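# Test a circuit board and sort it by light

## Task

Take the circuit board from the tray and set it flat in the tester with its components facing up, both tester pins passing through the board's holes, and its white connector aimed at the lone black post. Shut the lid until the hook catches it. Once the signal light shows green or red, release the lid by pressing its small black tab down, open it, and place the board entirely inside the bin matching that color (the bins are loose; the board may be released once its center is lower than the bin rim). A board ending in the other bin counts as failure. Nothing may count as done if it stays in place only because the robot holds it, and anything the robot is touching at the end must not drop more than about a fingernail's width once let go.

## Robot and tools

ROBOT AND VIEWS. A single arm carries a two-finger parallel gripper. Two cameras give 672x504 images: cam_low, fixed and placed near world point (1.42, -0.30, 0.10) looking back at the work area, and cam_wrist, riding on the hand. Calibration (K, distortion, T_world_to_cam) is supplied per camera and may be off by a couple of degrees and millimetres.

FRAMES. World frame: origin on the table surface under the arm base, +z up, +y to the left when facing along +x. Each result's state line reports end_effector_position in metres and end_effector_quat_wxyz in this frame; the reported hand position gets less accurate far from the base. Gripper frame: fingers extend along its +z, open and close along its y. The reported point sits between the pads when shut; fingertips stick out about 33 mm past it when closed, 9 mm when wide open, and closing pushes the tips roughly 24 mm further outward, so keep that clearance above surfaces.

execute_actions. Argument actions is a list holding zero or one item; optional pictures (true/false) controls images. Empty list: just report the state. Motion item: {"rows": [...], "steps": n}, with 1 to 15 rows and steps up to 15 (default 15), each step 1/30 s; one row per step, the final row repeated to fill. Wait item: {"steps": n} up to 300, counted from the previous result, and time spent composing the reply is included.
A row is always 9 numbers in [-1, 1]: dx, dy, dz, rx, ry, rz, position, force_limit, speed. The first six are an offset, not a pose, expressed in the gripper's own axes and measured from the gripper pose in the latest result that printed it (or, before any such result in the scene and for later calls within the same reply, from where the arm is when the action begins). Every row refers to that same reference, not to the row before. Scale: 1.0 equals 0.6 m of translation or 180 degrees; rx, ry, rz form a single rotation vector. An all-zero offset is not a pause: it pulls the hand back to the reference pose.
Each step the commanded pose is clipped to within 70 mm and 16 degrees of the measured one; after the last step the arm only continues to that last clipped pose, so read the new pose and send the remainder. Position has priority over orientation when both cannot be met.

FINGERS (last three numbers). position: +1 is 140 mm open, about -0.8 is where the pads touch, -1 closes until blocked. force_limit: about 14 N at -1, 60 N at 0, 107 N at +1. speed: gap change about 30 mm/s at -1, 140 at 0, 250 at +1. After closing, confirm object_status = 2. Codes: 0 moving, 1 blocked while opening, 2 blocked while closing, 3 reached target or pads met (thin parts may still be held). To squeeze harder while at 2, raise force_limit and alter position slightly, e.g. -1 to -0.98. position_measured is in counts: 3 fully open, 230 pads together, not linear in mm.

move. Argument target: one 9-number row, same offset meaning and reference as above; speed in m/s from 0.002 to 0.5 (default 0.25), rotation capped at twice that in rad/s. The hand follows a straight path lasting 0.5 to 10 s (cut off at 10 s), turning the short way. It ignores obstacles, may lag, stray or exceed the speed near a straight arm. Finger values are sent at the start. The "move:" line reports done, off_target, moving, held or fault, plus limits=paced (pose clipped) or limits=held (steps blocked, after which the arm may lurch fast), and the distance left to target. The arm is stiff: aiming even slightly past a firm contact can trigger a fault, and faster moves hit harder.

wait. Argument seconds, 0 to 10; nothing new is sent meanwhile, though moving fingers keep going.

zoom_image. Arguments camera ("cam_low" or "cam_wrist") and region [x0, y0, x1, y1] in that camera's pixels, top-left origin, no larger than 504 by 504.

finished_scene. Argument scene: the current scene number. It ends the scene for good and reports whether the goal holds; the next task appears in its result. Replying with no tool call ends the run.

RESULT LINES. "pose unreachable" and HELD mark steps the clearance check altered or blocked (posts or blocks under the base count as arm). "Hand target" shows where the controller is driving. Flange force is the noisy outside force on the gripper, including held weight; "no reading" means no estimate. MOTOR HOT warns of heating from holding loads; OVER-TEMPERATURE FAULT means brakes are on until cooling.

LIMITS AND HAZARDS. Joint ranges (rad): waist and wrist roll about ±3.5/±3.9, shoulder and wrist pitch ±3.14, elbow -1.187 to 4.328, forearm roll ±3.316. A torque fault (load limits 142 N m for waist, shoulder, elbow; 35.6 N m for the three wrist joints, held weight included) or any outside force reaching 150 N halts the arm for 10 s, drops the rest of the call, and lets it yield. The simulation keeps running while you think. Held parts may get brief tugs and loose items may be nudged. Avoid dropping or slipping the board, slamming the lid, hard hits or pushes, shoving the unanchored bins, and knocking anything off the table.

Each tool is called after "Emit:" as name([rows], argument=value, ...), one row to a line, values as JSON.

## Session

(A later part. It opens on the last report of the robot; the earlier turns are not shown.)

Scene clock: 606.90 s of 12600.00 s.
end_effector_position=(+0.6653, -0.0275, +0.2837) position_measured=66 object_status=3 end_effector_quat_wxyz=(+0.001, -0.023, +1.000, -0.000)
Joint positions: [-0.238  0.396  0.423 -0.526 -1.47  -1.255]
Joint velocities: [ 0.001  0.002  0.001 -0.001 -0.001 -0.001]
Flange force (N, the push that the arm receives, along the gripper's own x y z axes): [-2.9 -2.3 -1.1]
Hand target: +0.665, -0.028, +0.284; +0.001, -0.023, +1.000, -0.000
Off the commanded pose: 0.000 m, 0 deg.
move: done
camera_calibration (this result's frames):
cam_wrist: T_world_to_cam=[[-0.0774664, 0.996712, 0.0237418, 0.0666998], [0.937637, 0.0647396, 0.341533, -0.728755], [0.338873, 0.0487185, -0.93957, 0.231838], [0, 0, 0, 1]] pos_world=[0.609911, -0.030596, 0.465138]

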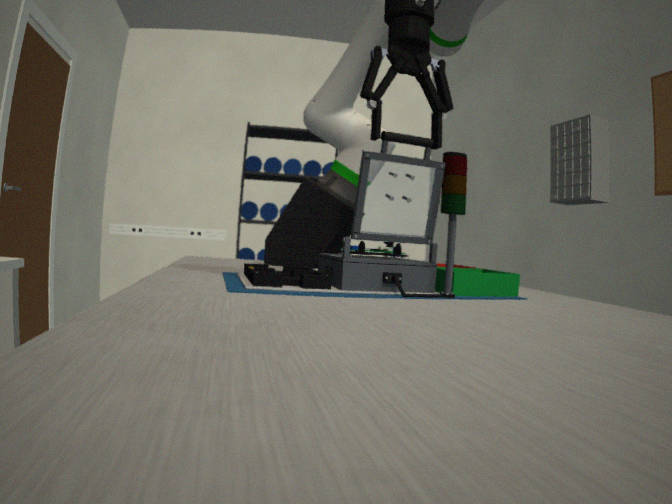

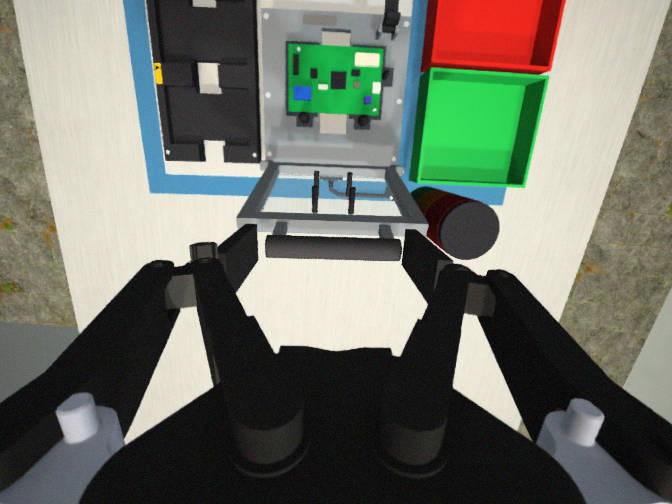

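Emit:
execute_actions([
  {"rows": [[-0.0004,0.0013,0,0,0.0003,-0.0002,0.5,-0.7,-0.5],[-0.0008,0.0026,0,-0.0001,0.0007,-0.0003,0.5,-0.7,-0.5],[-0.001,0.0033,0,-0.00015,0.00086,-0.0004,-1,-0.7,-0.5]], "steps": 15},
], pictures=false)

Emit:
execute_actions([
  {"rows": [[0.0014,0,-0.0004,0,0,0,-1,-0.7,-0.5],[0.00557,0,-0.00142,0,0,0,-1,-0.7,-0.5],[0.01233,0,-0.00299,0,0,0,-1,-0.7,-0.5],[0.02144,0,-0.00485,0,0,0,-1,-0.7,-0.5],[0.03251,0,-0.00674,0,0,0,-1,-0.7,-0.5],[0.0451,0,-0.00837,0,0,0,-1,-0.7,-0.5],[0.05863,0,-0.00955,0,0,0,-1,-0.7,-0.5],[0.07251,0,-0.01013,0,0,0,-1,-0.7,-0.5],[0.0861,0,-0.01009,0,0,0,-1,-0.7,-0.5],[0.09877,0,-0.00951,0,0,0,-1,-0.7,-0.5],[0.10996,0,-0.00856,0,0,0,-1,-0.7,-0.5],[0.1192,0,-0.00747,0,0,0,-1,-0.7,-0.5],[0.12607,0,-0.00647,0,0,0,-1,-0.7,-0.5],[0.1303,0,-0.00577,0,0,0,-1,-0.7,-0.5],[0.13173,0,-0.00552,0,0,0,-1,-0.7,-0.5]], "steps": 15},
], pictures=false)

Emit:
execute_actions([
  {"steps": 7},
], pictures=false)

Emit:
execute_actions([
  {"rows": [[0.00144,0,0.00026,0,0,0,-1,-0.7,-0.5],[0.00569,0,0.00106,0,0,0,-1,-0.7,-0.5],[0.01254,0,0.00248,0,0,0,-1,-0.7,-0.5],[0.02166,0,0.00463,0,0,0,-1,-0.7,-0.5],[0.0326,0,0.0076,0,0,0,-1,-0.7,-0.5],[0.0448,0,0.01144,0,0,0,-1,-0.7,-0.5],[0.05767,0,0.0161,0,0,0,-1,-0.7,-0.5],[0.07061,0,0.02146,0,0,0,-1,-0.7,-0.5],[0.08302,0,0.02726,0,0,0,-1,-0.7,-0.5],[0.09435,0,0.03318,0,0,0,-1,-0.7,-0.5],[0.10418,0,0.03881,0,0,0,-1,-0.7,-0.5],[0.11215,0,0.04374,0,0,0,-1,-0.7,-0.5],[0.118,0,0.04758,0,0,0,-1,-0.7,-0.5],[0.12158,0,0.05002,0,0,0,-1,-0.7,-0.5],[0.12278,0,0.05086,0,0,0,-1,-0.7,-0.5]], "steps": 15},
], pictures=false)

Emit:
execute_actions([
  {"steps": 7},
])

Scene clock: 724.73 s of 12600.00 s.
end_effector_position=(+0.6658, -0.0256, +0.2838) position_measured=94 object_status=0 end_effector_quat_wxyz=(-0.000, -0.024, +1.000, -0.000)
Joint positions: [-0.234  0.397  0.427 -0.525 -1.474 -1.258]
Joint velocities: [ 0.002 -0.     0.002  0.     0.    -0.   ]
Flange force (N, the push that the arm receives, along the gripper's own x y z axes): [-1.0 -4.8 -7.2]
Hand target: +0.666, -0.026, +0.284; -0.000, -0.024, +1.000, +0.000
Off the commanded pose: 0.000 m, 0 deg.
Steps of this call (steps 1 to 90: nothing new was sent; then 114.33 s passed at rest; steps 91 to 105: all 15 steps of this action). Readings (end_effector_position | what the end effector reports):
91: (+0.6654, -0.0275, +0.2837) | position_measured=66 object_status=3
92: (+0.6654, -0.0272, +0.2837) | position_measured=66 object_status=3
94: (+0.6657, -0.0262, +0.2837) | position_measured=69 object_status=0
98: (+0.6658, -0.0256, +0.2837) | position_measured=88 object_status=0
105: the state above

Scene clock: 725.23 s of 12600.00 s.
end_effector_position=(+0.6008, -0.0289, +0.2875) position_measured=94 object_status=2 end_effector_quat_wxyz=(-0.003, -0.023, +1.000, +0.001)
Joint positions: [-0.266  0.265  0.225 -0.532 -1.434 -1.196]
Joint velocities: [-0.067 -0.331 -0.543 -0.021  0.151  0.164]
Flange force (N, the push that the arm receives, along the gripper's own x y z axes): [0.2 0.3 -36.9]
Hand target: +0.587, -0.030, +0.287; -0.002, -0.024, +1.000, +0.000
Off the commanded pose: 0.014 m, 0 deg.
Steps of this call (steps 1 to 15: all 15 steps of this action). Readings (end_effector_position | what the end effector reports):
1: (+0.6658, -0.0256, +0.2838) | position_measured=94 object_status=2
2: (+0.6655, -0.0256, +0.2838) | position_measured=94 object_status=2
4: (+0.6624, -0.0257, +0.2845) | position_measured=94 object_status=2
8: (+0.6464, -0.0265, +0.2874) | position_measured=94 object_status=2
15: the state above

Scene clock: 725.47 s of 12600.00 s.
end_effector_position=(+0.5872, -0.0295, +0.2864) position_measured=94 object_status=2 end_effector_quat_wxyz=(-0.002, -0.023, +1.000, +0.000)
Joint positions: [-0.272  0.237  0.179 -0.534 -1.42  -1.182]
Joint velocities: [ 0.    -0.006 -0.006  0.003  0.002  0.002]
Flange force (N, the push that the arm receives, along the gripper's own x y z axes): [-4.5 -8.2 18.4]
Hand target: +0.587, -0.030, +0.287; -0.002, -0.024, +1.000, +0.000
Off the commanded pose: 0.001 m, 0 deg.
Steps of this call (steps 1 to 7: nothing new was sent). Readings (end_effector_position | what the end effector reports):
1: (+0.5957, -0.0291, +0.2871) | position_measured=94 object_status=2
2: (+0.5917, -0.0293, +0.2867) | position_measured=94 object_status=2
4: (+0.5878, -0.0295, +0.2863) | position_measured=94 object_status=2
7: the state above

Scene clock: 725.97 s of 12600.00 s.
end_effector_position=(+0.5251, -0.0326, +0.2626) position_measured=94 object_status=2 end_effector_quat_wxyz=(-0.004, -0.023, +1.000, +0.001)
Joint positions: [-0.282  0.136 -0.024 -0.544 -1.342 -1.12 ]
Joint velocities: [ 0.002 -0.232 -0.517 -0.037  0.259  0.151]
Flange force (N, the push that the arm receives, along the gripper's own x y z axes): [8.7 -0.8 -18.3]
Hand target: +0.513, -0.033, +0.256; -0.003, -0.023, +1.000, +0.001
Off the commanded pose: 0.013 m, 0 deg.
Steps of this call (steps 1 to 15: all 15 steps of this action). Readings (end_effector_position | what the end effector reports):
1: (+0.5871, -0.0295, +0.2864) | position_measured=94 object_status=2
2: (+0.5867, -0.0295, +0.2863) | position_measured=94 object_status=2
4: (+0.5837, -0.0297, +0.2857) | position_measured=94 object_status=2
8: (+0.5678, -0.0305, +0.2816) | position_measured=94 object_status=2
15: the state above

Scene clock: 726.20 s of 12600.00 s.
end_effector_position=(+0.5137, -0.0330, +0.2561) position_measured=94 object_status=2 end_effector_quat_wxyz=(-0.003, -0.023, +1.000, +0.001)
Joint positions: [-0.281  0.117 -0.066 -0.547 -1.32  -1.108]
Joint velocities: [-0.    -0.004 -0.006  0.001  0.002  0.002]
Flange force (N, the push that the arm receives, along the gripper's own x y z axes): [-19.0 -13.7 20.1]
Hand target: +0.513, -0.033, +0.256; -0.003, -0.023, +1.000, +0.001
Off the commanded pose: 0.000 m, 0 deg.
Steps of this call (steps 1 to 7: nothing new was sent). Readings (end_effector_position | what the end effector reports):
1: (+0.5207, -0.0328, +0.2601) | position_measured=94 object_status=2
2: (+0.5173, -0.0329, +0.2582) | position_measured=94 object_status=2
4: (+0.5143, -0.0331, +0.2564) | position_measured=94 object_status=2
7: the state above
camera_calibration (this result's frames):
cam_wrist: T_world_to_cam=[[-0.0777982, 0.996627, 0.0261306, 0.0606413], [0.940292, 0.0646388, 0.334176, -0.576309], [0.331359, 0.0505686, -0.942149, 0.262131], [0, 0, 0, 1]] pos_world=[0.459757, -0.0364403, 0.43797]

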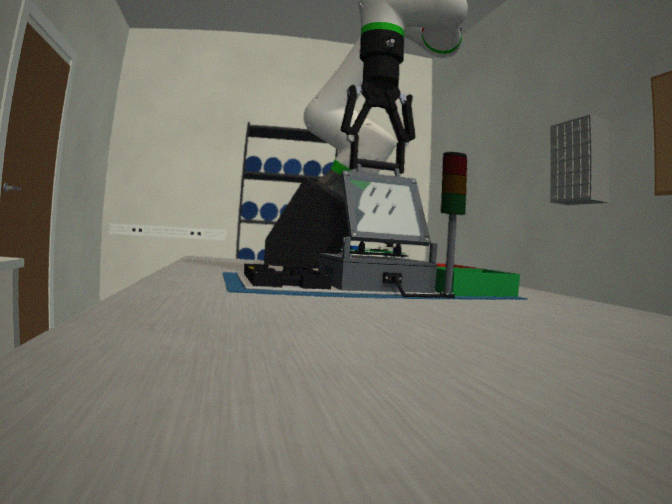

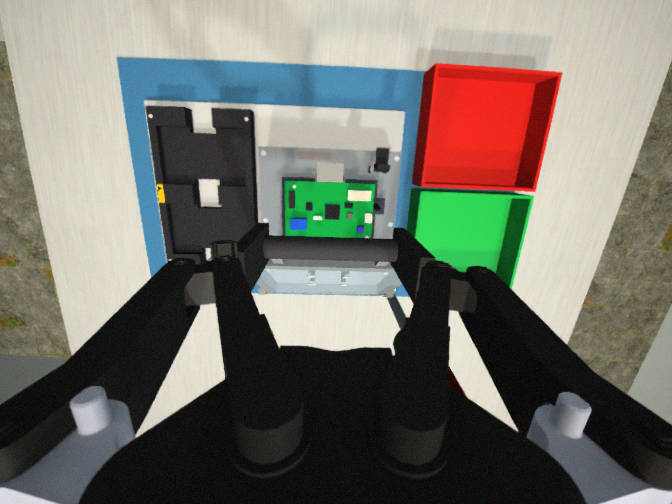

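Emit:
execute_actions([
  {"rows": [[0.00093,-0.00025,0.00118,0.0001,-0.0003,0,-1,-0.7,-0.5],[0.00429,-0.0005,0.00399,0.0002,-0.0006,0,-1,-0.7,-0.5],[0.01006,-0.00054,0.00797,0.0003,-0.001,0,-1,-0.7,-0.5],[0.01762,-0.00056,0.01355,0.0004,-0.0013,0,-1,-0.7,-0.5],[0.02649,-0.0006,0.02068,0.0005,-0.0016,0,-1,-0.7,-0.5],[0.03609,-0.00063,0.0292,0.0005,-0.0016,0,-1,-0.7,-0.5],[0.04589,-0.00067,0.03888,0.0005,-0.0016,0,-1,-0.7,-0.5],[0.05534,-0.00072,0.0493,0.0005,-0.0016,0,-1,-0.7,-0.5],[0.06402,-0.00076,0.06,0.0005,-0.0016,0,-1,-0.7,-0.5],[0.07157,-0.0008,0.0704,0.0005,-0.0016,0,-1,-0.7,-0.5],[0.0778,-0.00084,0.07991,0.0005,-0.0016,0,-1,-0.7,-0.5],[0.08262,-0.00087,0.08797,0.0005,-0.0016,0,-1,-0.7,-0.5],[0.08603,-0.00089,0.09411,0.0005,-0.0016,0,-1,-0.7,-0.5],[0.08804,-0.0009,0.09795,0.0005,-0.0016,0,-1,-0.7,-0.5],[0.08871,-0.00091,0.09925,0.0005,-0.0016,0,-1,-0.7,-0.5]], "steps": 15},
], pictures=false)

Emit:
execute_actions([
  {"steps": 6},
], pictures=false)

Emit:
execute_actions([
  {"rows": [[0.00076,0,0.00118,0,0,0,-1,-0.7,-0.5],[0.00298,0,0.00471,0,0,0,-1,-0.7,-0.5],[0.00643,0,0.01049,0,0,0,-1,-0.7,-0.5],[0.01081,-0.00005,0.01837,0,0,0,-1,-0.7,-0.5],[0.01573,-0.00006,0.02812,0,0,0,-1,-0.7,-0.5],[0.02076,-0.00009,0.03939,0,0,0,-1,-0.7,-0.5],[0.02551,-0.00011,0.05172,0,0,0,-1,-0.7,-0.5],[0.02969,-0.00014,0.06457,0,0,0,-1,-0.7,-0.5],[0.03309,-0.00016,0.07734,0,0,0,-1,-0.7,-0.5],[0.03564,-0.00019,0.08941,0,0,0,-1,-0.7,-0.5],[0.0374,-0.00021,0.10019,0,0,0,-1,-0.7,-0.5],[0.03849,-0.00023,0.10914,0,0,0,-1,-0.7,-0.5],[0.03909,-0.00024,0.11585,0,0,0,-1,-0.7,-0.5],[0.03937,-0.00025,0.12001,0,0,0,-1,-0.7,-0.5],[0.03945,-0.00025,0.12141,0,0,0,-1,-0.7,-0.5]], "steps": 15},
], pictures=false)

Emit:
execute_actions([
  {"steps": 6},
])

Emit:
execute_actions([
  {"rows": [[0,0,0,0,0,0,0.43,0,0],[0,0,0,0,0,0,0.43,0,0],[0,0,0,0,0,0,0.43,0,0],[0,0,-0.0008,0,0,0,0.43,0,0],[0,0,-0.0032,0,0,0,0.43,0,0],[0,0,-0.0071,0,0,0,0.43,0,0],[0,0,-0.0121,0,0,0,0.43,0,0],[0,0,-0.0179,0,0,0,0.43,0,0],[0,0,-0.0242,0,0,0,0.43,0,0],[0,0,-0.0304,0,0,0,0.43,0,0],[0,0,-0.0363,0,0,0,0.43,0,0],[0,0,-0.0413,0,0,0,0.43,0,0],[0,0,-0.0451,0,0,0,0.43,0,0],[0,0,-0.0475,0,0,0,-0.9,0,1],[0,0,-0.0483,0,0,0,-0.9,0,1]], "steps": 15},
], pictures=false)

Emit:
execute_actions([
  {"steps": 12},
])

Scene clock: 846.70 s of 12600.00 s.
end_effector_position=(+0.4656, -0.0355, +0.2076) position_measured=94 object_status=2 end_effector_quat_wxyz=(-0.002, -0.023, +1.000, +0.001)
Joint positions: [-0.258  0.071 -0.247 -0.57  -1.192 -1.054]
Joint velocities: [ 0.105 -0.034 -0.387 -0.077  0.362  0.119]
Flange force (N, the push that the arm receives, along the gripper's own x y z axes): [-3.5 -8.0 0.6]
Hand target: +0.460, -0.036, +0.198; -0.001, -0.023, +1.000, +0.000
Off the commanded pose: 0.012 m, 0 deg.
Steps of this call (steps 1 to 90: nothing new was sent; then 117.00 s passed at rest; steps 91 to 105: all 15 steps of this action). Readings (end_effector_position | what the end effector reports):
91: (+0.5133, -0.0330, +0.2561) | position_measured=94 object_status=2
92: (+0.5129, -0.0330, +0.2558) | position_measured=94 object_status=2
94: (+0.5106, -0.0333, +0.2540) | position_measured=94 object_status=2
98: (+0.4974, -0.0341, +0.2435) | position_measured=94 object_status=2
105: the state above

Scene clock: 846.90 s of 12600.00 s.
end_effector_position=(+0.4597, -0.0358, +0.1977) position_measured=94 object_status=2 end_effector_quat_wxyz=(-0.001, -0.023, +1.000, +0.000)
Joint positions: [-0.25   0.069 -0.273 -0.576 -1.165 -1.045]
Joint velocities: [ 0.003 -0.    -0.008 -0.002  0.011  0.003]
Flange force (N, the push that the arm receives, along the gripper's own x y z axes): [13.1 -0.5 -9.6]
Hand target: +0.460, -0.036, +0.198; -0.001, -0.023, +1.000, +0.000
Off the commanded pose: 0.001 m, 0 deg.
Steps of this call (steps 1 to 6: nothing new was sent). Readings (end_effector_position | what the end effector reports):
1: (+0.4629, -0.0357, +0.2034) | position_measured=94 object_status=2
2: (+0.4610, -0.0357, +0.2004) | position_measured=94 object_status=2
4: (+0.4598, -0.0358, +0.1981) | position_measured=94 object_status=2
6: the state above

Scene clock: 847.40 s of 12600.00 s.
end_effector_position=(+0.4359, -0.0366, +0.1359) position_measured=94 object_status=2 end_effector_quat_wxyz=(-0.002, -0.023, +1.000, +0.000)
Joint positions: [-0.192  0.11  -0.379 -0.619 -1.016 -1.003]
Joint velocities: [ 0.154  0.195 -0.134 -0.121  0.343  0.094]
Flange force (N, the push that the arm receives, along the gripper's own x y z axes): [-18.8 -16.0 2.3]
Hand target: +0.435, -0.037, +0.126; -0.002, -0.023, +1.000, +0.000
Off the commanded pose: 0.011 m, 0 deg.
Steps of this call (steps 1 to 15: all 15 steps of this action). Readings (end_effector_position | what the end effector reports):
1: (+0.4596, -0.0358, +0.1976) | position_measured=94 object_status=2
2: (+0.4594, -0.0358, +0.1973) | position_measured=94 object_status=2
4: (+0.4579, -0.0359, +0.1947) | position_measured=94 object_status=2
8: (+0.4497, -0.0362, +0.1794) | position_measured=94 object_status=2
15: the state above

Scene clock: 847.60 s of 12600.00 s.
end_effector_position=(+0.4350, -0.0366, +0.1259) position_measured=94 object_status=2 end_effector_quat_wxyz=(-0.002, -0.023, +1.000, +0.000)
Joint positions: [-0.181  0.124 -0.386 -0.627 -0.992 -0.996]
Joint velocities: [ 0.004  0.005 -0.004 -0.005  0.011  0.003]
Flange force (N, the push that the arm receives, along the gripper's own x y z axes): [5.3 -10.0 -2.5]
Hand target: +0.435, -0.037, +0.126; -0.002, -0.023, +1.000, +0.000
Off the commanded pose: 0.001 m, 0 deg.
Steps of this call (steps 1 to 6: nothing new was sent). Readings (end_effector_position | what the end effector reports):
1: (+0.4353, -0.0366, +0.1315) | position_measured=94 object_status=2
2: (+0.4350, -0.0366, +0.1285) | position_measured=94 object_status=2
4: (+0.4349, -0.0366, +0.1264) | position_measured=94 object_status=2
6: the state above
camera_calibration (this result's frames):
cam_wrist: T_world_to_cam=[[-0.0780507, 0.996637, 0.0249402, 0.0617896], [0.939668, 0.0651856, 0.335819, -0.458439], [0.333064, 0.0496465, -0.941596, 0.164896], [0, 0, 0, 1]] pos_world=[0.380682, -0.0398847, 0.307677]

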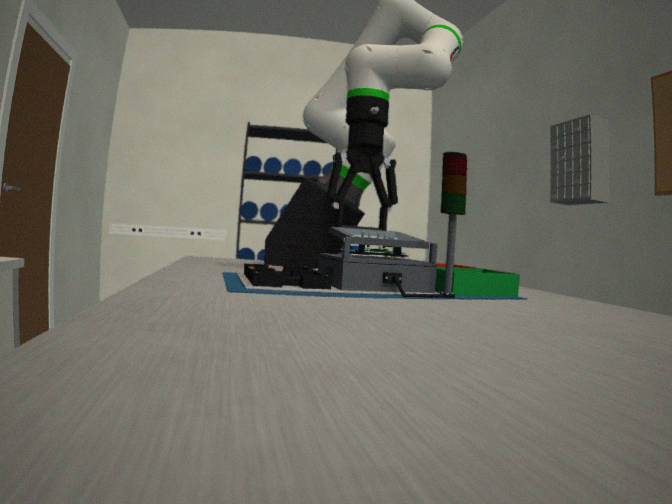

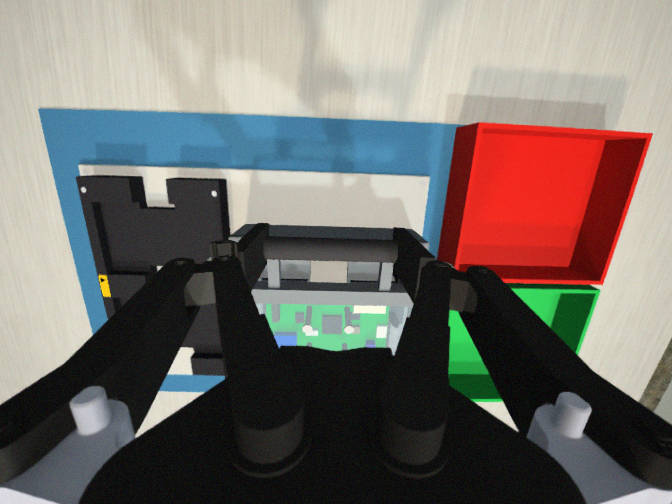

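Scene clock: 848.10 s of 12600.00 s.
end_effector_position=(+0.4351, -0.0368, +0.1507) position_measured=84 object_status=0 end_effector_quat_wxyz=(-0.002, -0.023, +1.000, +0.000)
Joint positions: [-0.209  0.087 -0.372 -0.608 -1.048 -1.008]
Joint velocities: [-0.078 -0.096  0.043  0.046 -0.154 -0.027]
Flange force (N, the push that the arm receives, along the gripper's own x y z axes): [-4.0 -1.6 -3.4]
Hand target: +0.435, -0.037, +0.155; -0.002, -0.023, +1.000, +0.000
Off the commanded pose: 0.004 m, 0 deg.
Steps of this call (steps 1 to 15: all 15 steps of this action). Readings (end_effector_position | what the end effector reports):
1: (+0.4350, -0.0366, +0.1258) | position_measured=94 object_status=0
2: (+0.4350, -0.0365, +0.1258) | position_measured=94 object_status=0
4: (+0.4350, -0.0364, +0.1257) | position_measured=76 object_status=0
8: (+0.4349, -0.0366, +0.1298) | position_measured=75 object_status=0
15: the state above

Scene clock: 848.50 s of 12600.00 s.
end_effector_position=(+0.4351, -0.0368, +0.1548) position_measured=233 object_status=0 end_effector_quat_wxyz=(-0.002, -0.023, +1.000, +0.000)
Joint positions: [-0.214  0.081 -0.369 -0.605 -1.058 -1.009]
Joint velocities: [ 0. -0.  0.  0. -0. -0.]
Flange force (N, the push that the arm receives, along the gripper's own x y z axes): [-4.1 -2.6 -0.1]
Hand target: +0.435, -0.037, +0.155; -0.002, -0.023, +1.000, +0.000
Off the commanded pose: 0.000 m, 0 deg.
Steps of this call (steps 1 to 12: nothing new was sent). Readings (end_effector_position | what the end effector reports):
1: (+0.4351, -0.0368, +0.1526) | position_measured=97 object_status=0
2: (+0.4351, -0.0368, +0.1537) | position_measured=111 object_status=0
4: (+0.4350, -0.0368, +0.1544) | position_measured=138 object_status=0
8: (+0.4350, -0.0368, +0.1548) | position_measured=192 object_status=0
12: the state above
camera_calibration (this result's frames):
cam_wrist: T_world_to_cam=[[-0.0778749, 0.996657, 0.0247082, 0.0611861], [0.939676, 0.0650973, 0.335815, -0.468213], [0.333084, 0.0493693, -0.941604, 0.192042], [0, 0, 0, 1]] pos_world=[0.380767, -0.0399832, 0.336549]

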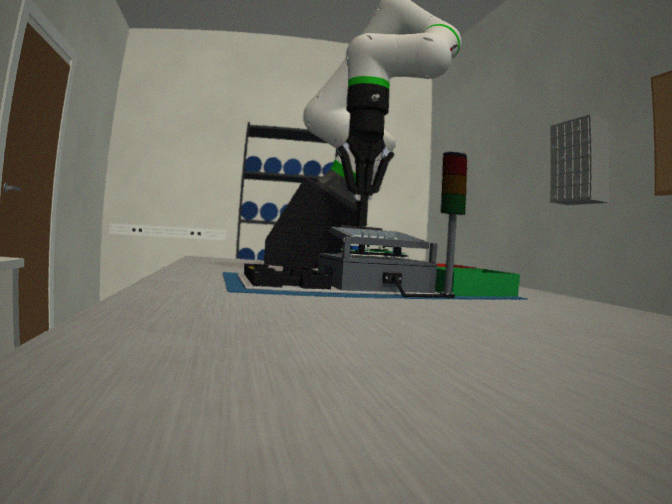

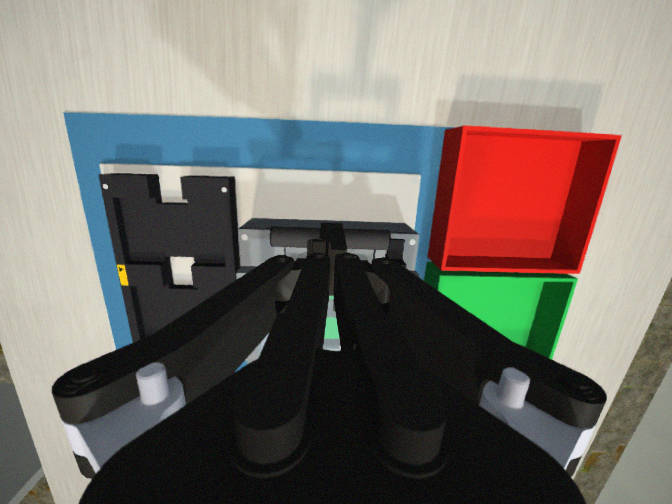

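Emit:
move(target=[0.0005, 0, 0.0365, 0, -0.0011, 0, -0.9, 0, 1], speed=0.035)

Scene clock: 854.73 s of 12600.00 s.
end_effector_position=(+0.4346, -0.0367, +0.1329) position_measured=233 object_status=3 end_effector_quat_wxyz=(-0.000, -0.023, +1.000, +0.000)
Joint positions: [-0.19   0.111 -0.386 -0.624 -1.005 -0.997]
Joint velocities: [ 0.001  0.001  0.001 -0.004  0.002  0.   ]
Flange force (N, the push that the arm receives, along the gripper's own x y z axes): [12.3 4.0 -23.8]
Hand target: +0.435, -0.037, +0.133; -0.000, -0.023, +1.000, +0.000
Off the commanded pose: 0.000 m, 0 deg.
After step 90, 2.33 s passed at rest.
move: done
camera_calibration (this result's frames):
cam_wrist: T_world_to_cam=[[-0.0780709, 0.996642, 0.0246961, 0.0617105], [0.938548, 0.0651212, 0.33895, -0.460388], [0.336204, 0.0496406, -0.94048, 0.170108], [0, 0, 0, 1]] pos_world=[0.379723, -0.0399665, 0.314508]

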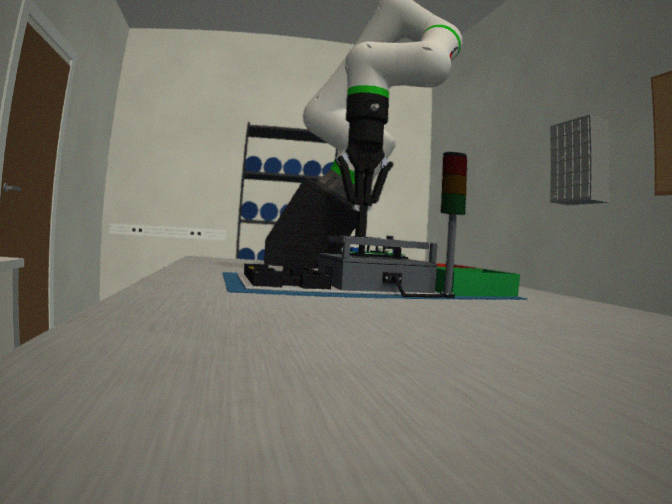

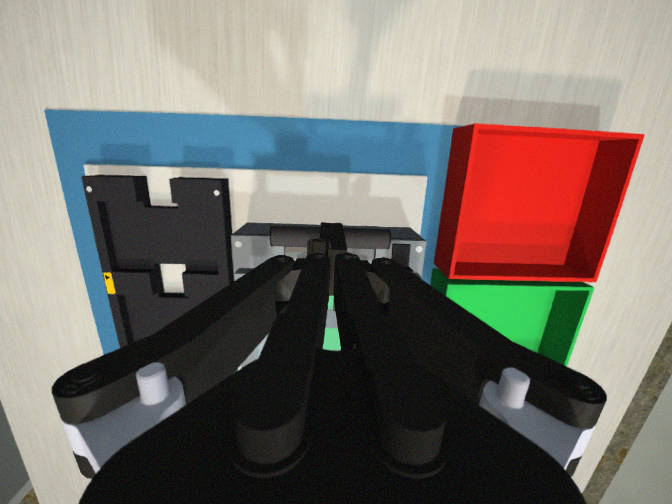

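Emit:
execute_actions([
  {"rows": [[0.0001,0,0.0003,0,0,0,-0.9,0,1],[0.0002,0,0.0006,0,0,0,-0.9,0,1],[0.0003,0,0.0009,0,0,0,-0.9,0,1],[0.0004,0,0.0012,0,0,0,-0.9,0,1],[0.0005,0,0.0015,0,0,0,-0.9,0,1],[0.0005,0,0.0017,0,0,0,-0.9,0,1]], "steps": 12},
])

Scene clock: 862.93 s of 12600.00 s.
end_effector_position=(+0.4344, -0.0367, +0.1320) position_measured=233 object_status=3 end_effector_quat_wxyz=(-0.000, -0.023, +1.000, +0.000)
Joint positions: [-0.189  0.112 -0.387 -0.625 -1.003 -0.996]
Joint velocities: [-0.001  0.    -0.    -0.     0.     0.   ]
Flange force (N, the push that the arm receives, along the gripper's own x y z axes): [9.8 1.1 -26.8]
Hand target: +0.434, -0.037, +0.132; -0.000, -0.023, +1.000, +0.000
Off the commanded pose: 0.000 m, 0 deg.
Steps of this call (steps 1 to 90: nothing new was sent; then 4.80 s passed at rest; steps 91 to 102: all 12 steps of this action). Readings (end_effector_position | what the end effector reports):
91: (+0.4347, -0.0367, +0.1329) | position_measured=233 object_status=3
92: (+0.4347, -0.0367, +0.1329) | position_measured=233 object_status=3
94: (+0.4347, -0.0367, +0.1327) | position_measured=233 object_status=3
98: (+0.4345, -0.0367, +0.1321) | position_measured=233 object_status=3
102: the state above
camera_calibration (this result's frames):
cam_wrist: T_world_to_cam=[[-0.0781458, 0.996637, 0.0246387, 0.0617678], [0.938474, 0.065201, 0.33914, -0.459876], [0.336394, 0.0496252, -0.940413, 0.169173], [0, 0, 0, 1]] pos_world=[0.3795, -0.039971, 0.313533]

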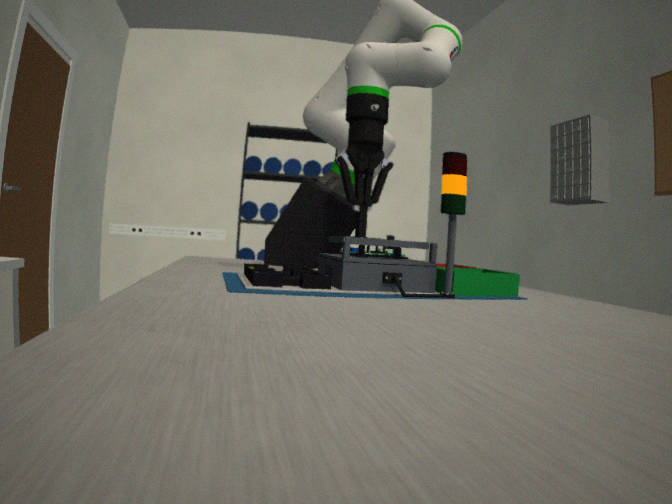

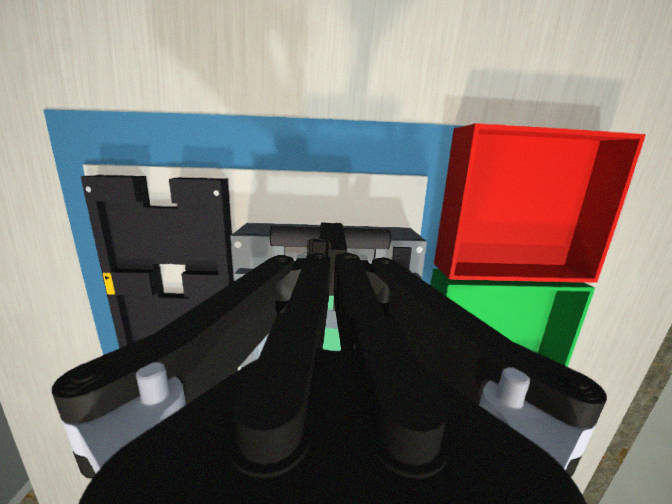

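Emit:
execute_actions([
  {"rows": [[0,0,-0.001,0,0,0,-0.9,0,1],[0,0,-0.003,0,0,0,-0.9,0,1],[0,0,-0.0055,0,0,0,-0.9,0,1],[0.0001,0.0017,-0.0075,0,0,0,-0.9,0,1],[0.0002,0.0068,-0.0083,0,0,0,-0.9,0,1],[0.0005,0.0148,-0.0083,0,0,0,-0.9,0,1],[0.0009,0.0253,-0.0083,0,0,0,-0.9,0,1],[0.0013,0.0375,-0.0083,0,0,0,-0.9,0,1],[0.0017,0.0507,-0.0083,0,0,0,-0.9,0,1],[0.0021,0.0638,-0.0083,0,0,0,-0.9,0,1],[0.0026,0.076,-0.0083,0,0,0,-0.9,0,1],[0.0029,0.0865,-0.0083,0,0,0,-0.9,0,1],[0.0032,0.0945,-0.0083,0,0,0,-0.9,0,1],[0.0033,0.0996,-0.0083,0,0,0,-0.9,0,1],[0.0034,0.1013,-0.0083,0,0,0,-0.9,0,1]], "steps": 15},
], pictures=false)

Emit:
execute_actions([
  {"steps": 8},
])

Scene clock: 895.13 s of 12600.00 s.
end_effector_position=(+0.4305, +0.0098, +0.1368) position_measured=233 object_status=3 end_effector_quat_wxyz=(-0.000, -0.024, +1.000, +0.003)
Joint positions: [-0.089  0.016 -0.428 -0.609 -0.999 -1.116]
Joint velocities: [ 0.397 -0.307 -0.136  0.077  0.067 -0.458]
Flange force (N, the push that the arm receives, along the gripper's own x y z axes): [-3.3 3.2 2.7]
Hand target: +0.430, +0.023, +0.137; +0.000, -0.024, +1.000, +0.002
Off the commanded pose: 0.014 m, 0 deg.
Steps of this call (steps 1 to 510: nothing new was sent; then 14.70 s passed at rest; steps 511 to 525: all 15 steps of this action). Readings (end_effector_position | what the end effector reports):
511: (+0.4343, -0.0367, +0.1319) | position_measured=233 object_status=3
512: (+0.4342, -0.0367, +0.1320) | position_measured=233 object_status=3
514: (+0.4341, -0.0366, +0.1334) | position_measured=233 object_status=3
518: (+0.4339, -0.0295, +0.1364) | position_measured=233 object_status=3
525: the state above

Scene clock: 895.40 s of 12600.00 s.
end_effector_position=(+0.4296, +0.0232, +0.1370) position_measured=233 object_status=3 end_effector_quat_wxyz=(+0.000, -0.024, +1.000, +0.002)
Joint positions: [-0.054 -0.01  -0.439 -0.6   -0.992 -1.158]
Joint velocities: [ 0.004 -0.003  0.    -0.001  0.    -0.004]
Flange force (N, the push that the arm receives, along the gripper's own x y z axes): [-2.8 -5.2 1.1]
Hand target: +0.430, +0.023, +0.137; +0.000, -0.024, +1.000, +0.002
Off the commanded pose: 0.001 m, 0 deg.
Steps of this call (steps 1 to 8: nothing new was sent). Readings (end_effector_position | what the end effector reports):
1: (+0.4302, +0.0148, +0.1368) | position_measured=233 object_status=3
2: (+0.4299, +0.0186, +0.1369) | position_measured=233 object_status=3
4: (+0.4297, +0.0225, +0.1370) | position_measured=233 object_status=3
8: the state above
camera_calibration (this result's frames):
cam_wrist: T_world_to_cam=[[-0.0789207, 0.996472, 0.0285654, 0.00131623], [0.938147, 0.06455, 0.340166, -0.460937], [0.337122, 0.0536447, -0.939931, 0.172074], [0, 0, 0, 1]] pos_world=[0.37452, 0.019211, 0.318496]

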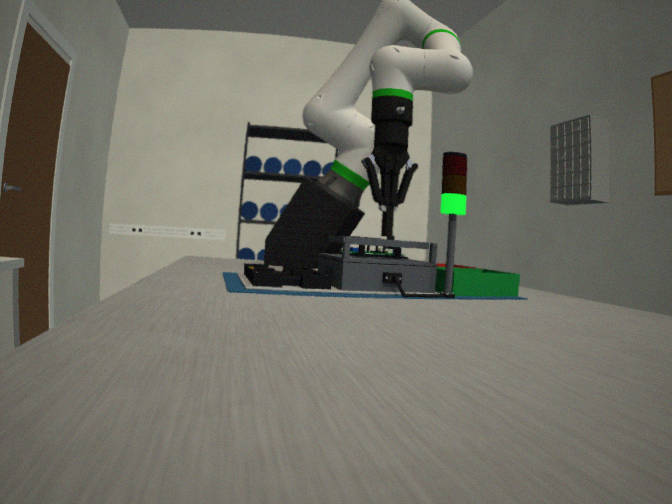

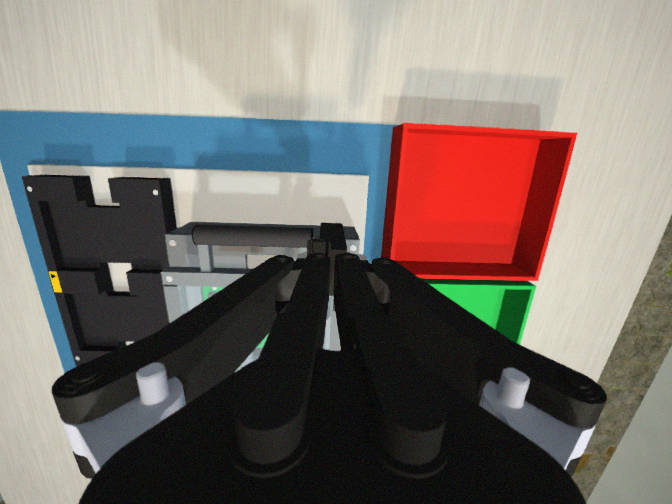

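Emit:
zoom_image(camera="cam_wrist", region=[270, 205, 390, 275])

Emit:
zoom_image(camera="cam_low", region=[320, 190, 450, 270])

Region (270, 205, 390, 275) of cam_wrist's 672x504 image, scaled by 4.200, with more detail than that image has; it fills the top 294 rows of this view, and the rest is white.

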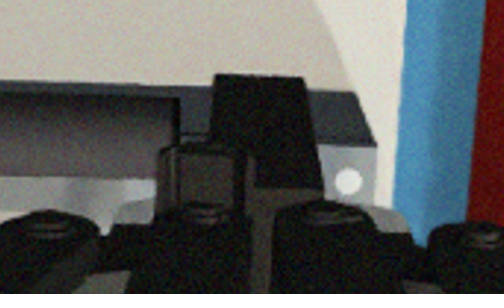

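Region (320, 190, 450, 270) of cam_low's 672x504 image, scaled by 3.877, with more detail than that image has; it fills the top 310 rows of this view, and the rest is white.

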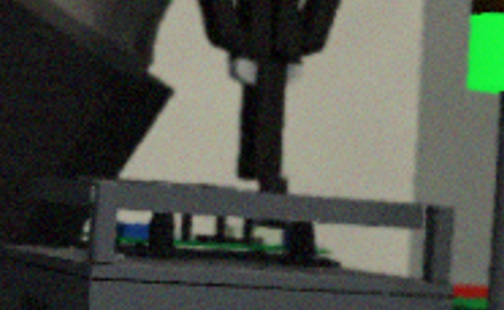

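Emit:
move(target=[0, 0, 0.0258, 0.00137, 0.00035, 0, -0.9, 0, 1], speed=0.03)

Emit:
zoom_image(camera="cam_low", region=[320, 190, 450, 270])

Scene clock: 912.13 s of 12600.00 s.
end_effector_position=(+0.4296, +0.0233, +0.1216) position_measured=233 object_status=3 end_effector_quat_wxyz=(-0.000, -0.024, +1.000, +0.000)
Joint positions: [-0.031  0.013 -0.449 -0.606 -0.952 -1.159]
Joint velocities: [-0.     0.001 -0.001 -0.001  0.002 -0.   ]
Flange force (N, the push that the arm receives, along the gripper's own x y z axes): [4.0 -2.7 -9.8]
Hand target: +0.430, +0.023, +0.122; -0.000, -0.024, +1.000, +0.000
Off the commanded pose: 0.000 m, 0 deg.
After step 90, 12.97 s passed at rest.
move: done
camera_calibration (this result's frames):
cam_wrist: T_world_to_cam=[[-0.0790004, 0.996576, 0.0243834, 0.00216773], [0.938447, 0.066097, 0.33904, -0.455718], [0.336268, 0.0496669, -0.940456, 0.158081], [0, 0, 0, 1]] pos_world=[0.374681, 0.0201099, 0.303122]

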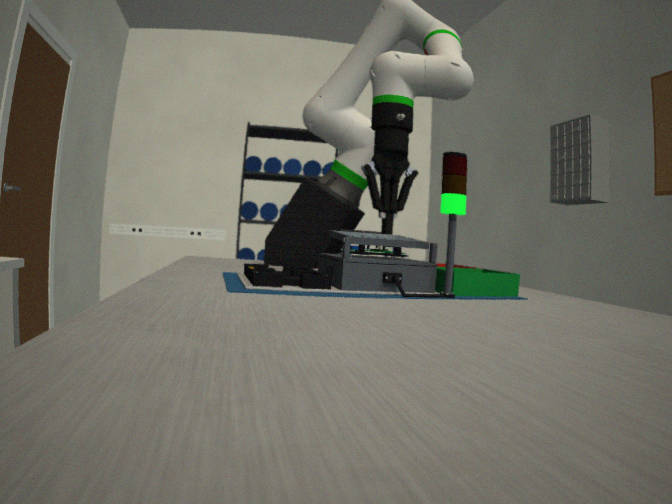

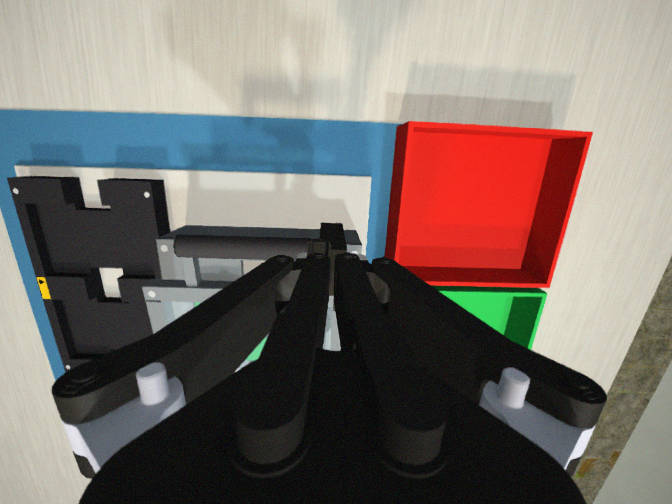

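Region (320, 190, 450, 270) of cam_low's 672x504 image, scaled by 3.877, with more detail than that image has; it fills the top 310 rows of this view, and the rest is white.

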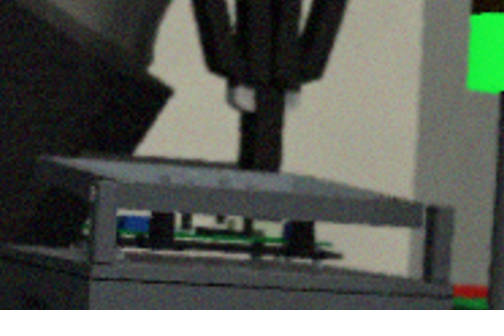

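Emit:
zoom_image(camera="cam_wrist", region=[140, 215, 350, 310])

Region (140, 215, 350, 310) of cam_wrist's 672x504 image, scaled by 2.400, with more detail than that image has; it fills the top 228 rows of this view, and the rest is white.

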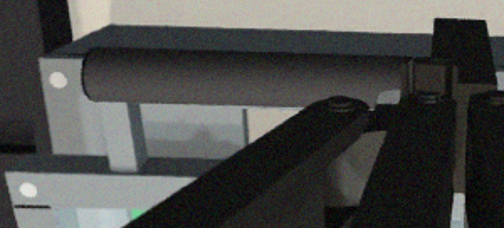

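Emit:
execute_actions(actions=[])

Scene clock: 964.90 s of 12600.00 s.
end_effector_position=(+0.4296, +0.0233, +0.1215) position_measured=233 object_status=3 end_effector_quat_wxyz=(-0.000, -0.024, +1.000, +0.000)
Joint positions: [-0.031  0.013 -0.449 -0.606 -0.952 -1.159]
Joint velocities: [ 0.    -0.    -0.002  0.     0.    -0.   ]
Flange force (N, the push that the arm receives, along the gripper's own x y z axes): [4.0 -2.2 -10.1]
Hand target: +0.430, +0.023, +0.122; -0.000, -0.024, +1.000, +0.000
Off the commanded pose: 0.000 m, 0 deg.
Steps of this call (steps 1 to 90: nothing new was sent; then 49.77 s passed at rest). Readings (end_effector_position | what the end effector reports):
1: (+0.4296, +0.0233, +0.1215) | position_measured=233 object_status=3
2: (+0.4296, +0.0233, +0.1215) | position_measured=233 object_status=3
4: (+0.4296, +0.0233, +0.1215) | position_measured=233 object_status=3
8: (+0.4296, +0.0233, +0.1215) | position_measured=233 object_status=3
90: the state above
camera_calibration (this result's frames):
cam_wrist: T_world_to_cam=[[-0.0789996, 0.996577, 0.024372, 0.00216687], [0.938438, 0.0660988, 0.339065, -0.455715], [0.336293, 0.0496576, -0.940447, 0.158018], [0, 0, 0, 1]] pos_world=[0.374692, 0.020116, 0.303072]

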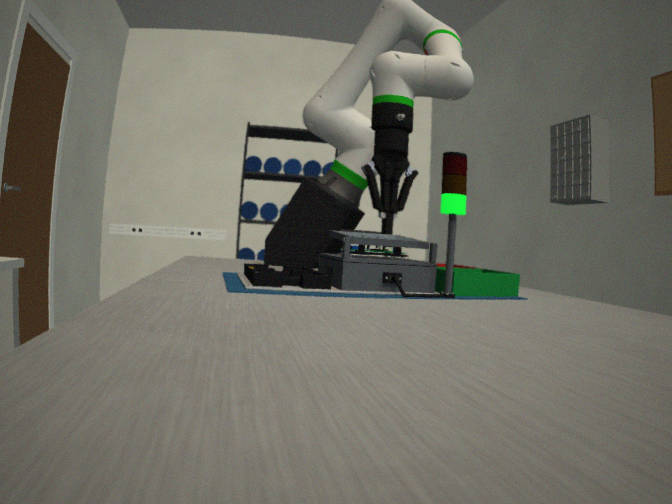

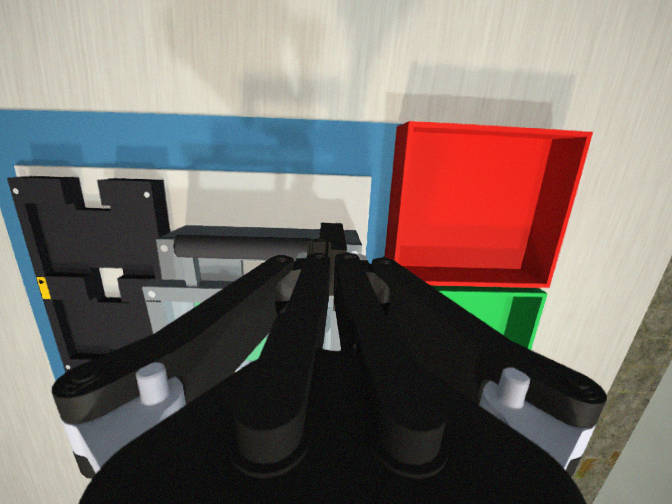

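Emit:
execute_actions([
  {"rows": [[0,0,-0.00111,0,0,0,-0.9,0,0],[0,0,-0.00437,0,0,0,-0.9,0,0],[0,0,-0.00949,0,0,0,-0.9,0,0],[0,0,-0.01608,0,0,0,-0.9,0,0],[0,0,-0.02359,0,0,0,-0.9,0,0],[0,0,-0.03141,0,0,0,-0.9,0,0],[0,0,-0.03892,0,0,0,-0.9,0,0],[0,0,-0.04551,0,0,0,-0.9,0,0],[0,0,-0.05063,0,0,0,-0.9,0,0],[-0.0001,-0.0018,-0.05389,0,0,0,-0.9,0,0],[-0.0003,-0.0073,-0.055,0,0,0,0.48,0,1],[-0.0007,-0.0167,-0.055,0,0,0,0.48,0,1],[-0.0013,-0.0297,-0.055,0,0,0,0.48,0,1],[-0.002,-0.0463,-0.055,0,0,0,0.48,0,1],[-0.0044,-0.1003,-0.055,0,0,0,0.48,0,1]], "steps": 15},
], pictures=false)

Emit:
execute_actions([
  {"steps": 14},
])

Scene clock: 1051.77 s of 12600.00 s.
end_effector_position=(+0.4309, +0.0108, +0.1542) position_measured=189 object_status=0 end_effector_quat_wxyz=(+0.000, -0.024, +1.000, -0.001)
Joint positions: [-0.099 -0.017 -0.421 -0.588 -1.033 -1.138]
Joint velocities: [-0.425  0.315  0.13  -0.06  -0.075  0.455]
Flange force (N, the push that the arm receives, along the gripper's own x y z axes): [3.7 9.2 -9.8]
Hand target: +0.431, -0.034, +0.156; +0.001, -0.022, +1.000, -0.006
Off the commanded pose: 0.048 m, 0 deg.
Steps of this call (steps 1 to 90: nothing new was sent; then 83.37 s passed at rest; steps 91 to 105: all 15 steps of this action). Readings (end_effector_position | what the end effector reports):
91: (+0.4296, +0.0233, +0.1215) | position_measured=233 object_status=3
92: (+0.4297, +0.0233, +0.1216) | position_measured=233 object_status=3
94: (+0.4298, +0.0234, +0.1241) | position_measured=233 object_status=3
98: (+0.4297, +0.0232, +0.1371) | position_measured=233 object_status=3
105: the state above

Scene clock: 1052.23 s of 12600.00 s.
end_effector_position=(+0.4310, -0.0339, +0.1559) position_measured=68 object_status=0 end_effector_quat_wxyz=(+0.001, -0.022, +1.000, -0.006)
Joint positions: [-0.2    0.056 -0.391 -0.596 -1.043 -1.031]
Joint velocities: [ 0.     0.001 -0.     0.001 -0.     0.   ]
Flange force (N, the push that the arm receives, along the gripper's own x y z axes): [-2.5 -3.2 -0.1]
Hand target: +0.431, -0.034, +0.156; +0.001, -0.022, +1.000, -0.006
Off the commanded pose: 0.005 m, 1 deg.
Steps of this call (steps 1 to 14: nothing new was sent). Readings (end_effector_position | what the end effector reports):
1: (+0.4312, +0.0036, +0.1543) | position_measured=175 object_status=0
2: (+0.4314, -0.0055, +0.1546) | position_measured=162 object_status=0
4: (+0.4313, -0.0217, +0.1553) | position_measured=135 object_status=0
8: (+0.4310, -0.0335, +0.1559) | position_measured=81 object_status=0
14: the state above
camera_calibration (this result's frames):
cam_wrist: T_world_to_cam=[[-0.0746148, 0.997132, 0.01263, 0.0584047], [0.938064, 0.0658864, 0.34014, -0.464957], [0.338333, 0.0372272, -0.94029, 0.19142], [0, 0, 0, 1]] pos_world=[0.375753, -0.034729, 0.337403]

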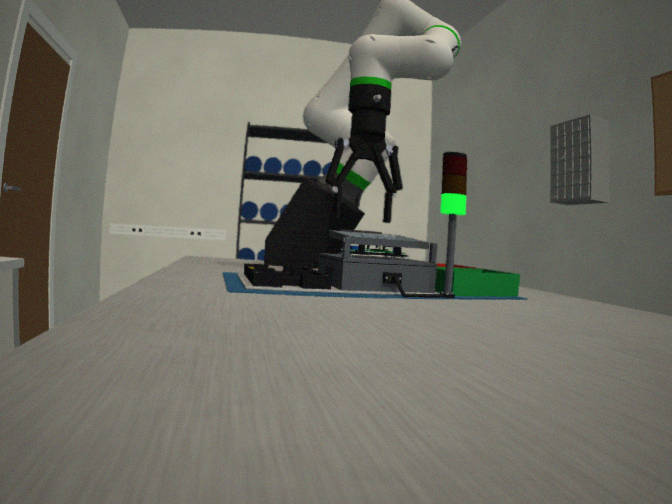

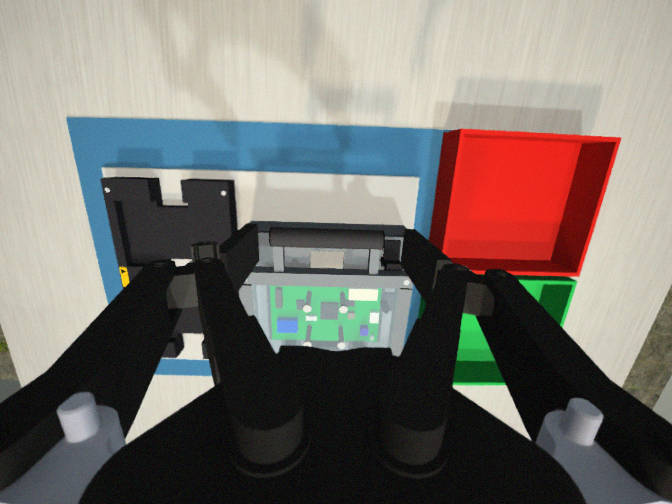

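Emit:
zoom_image(camera="cam_wrist", region=[230, 200, 430, 300])

Emit:
zoom_image(camera="cam_low", region=[310, 170, 470, 300])

Region (230, 200, 430, 300) of cam_wrist's 672x504 image, scaled by 2.520, with more detail than that image has.

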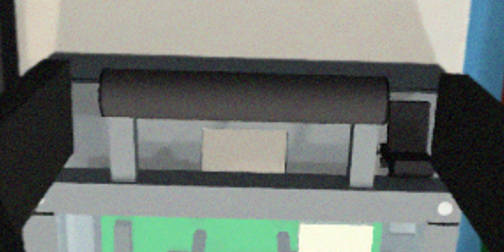

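Region (310, 170, 470, 300) of cam_low's 672x504 image, scaled by 3.150, with more detail than that image has; it fills the top 410 rows of this view, and the rest is white.

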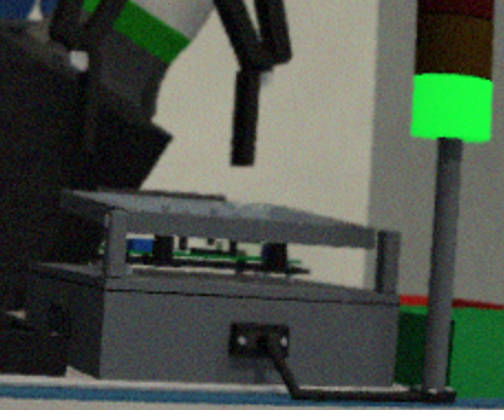

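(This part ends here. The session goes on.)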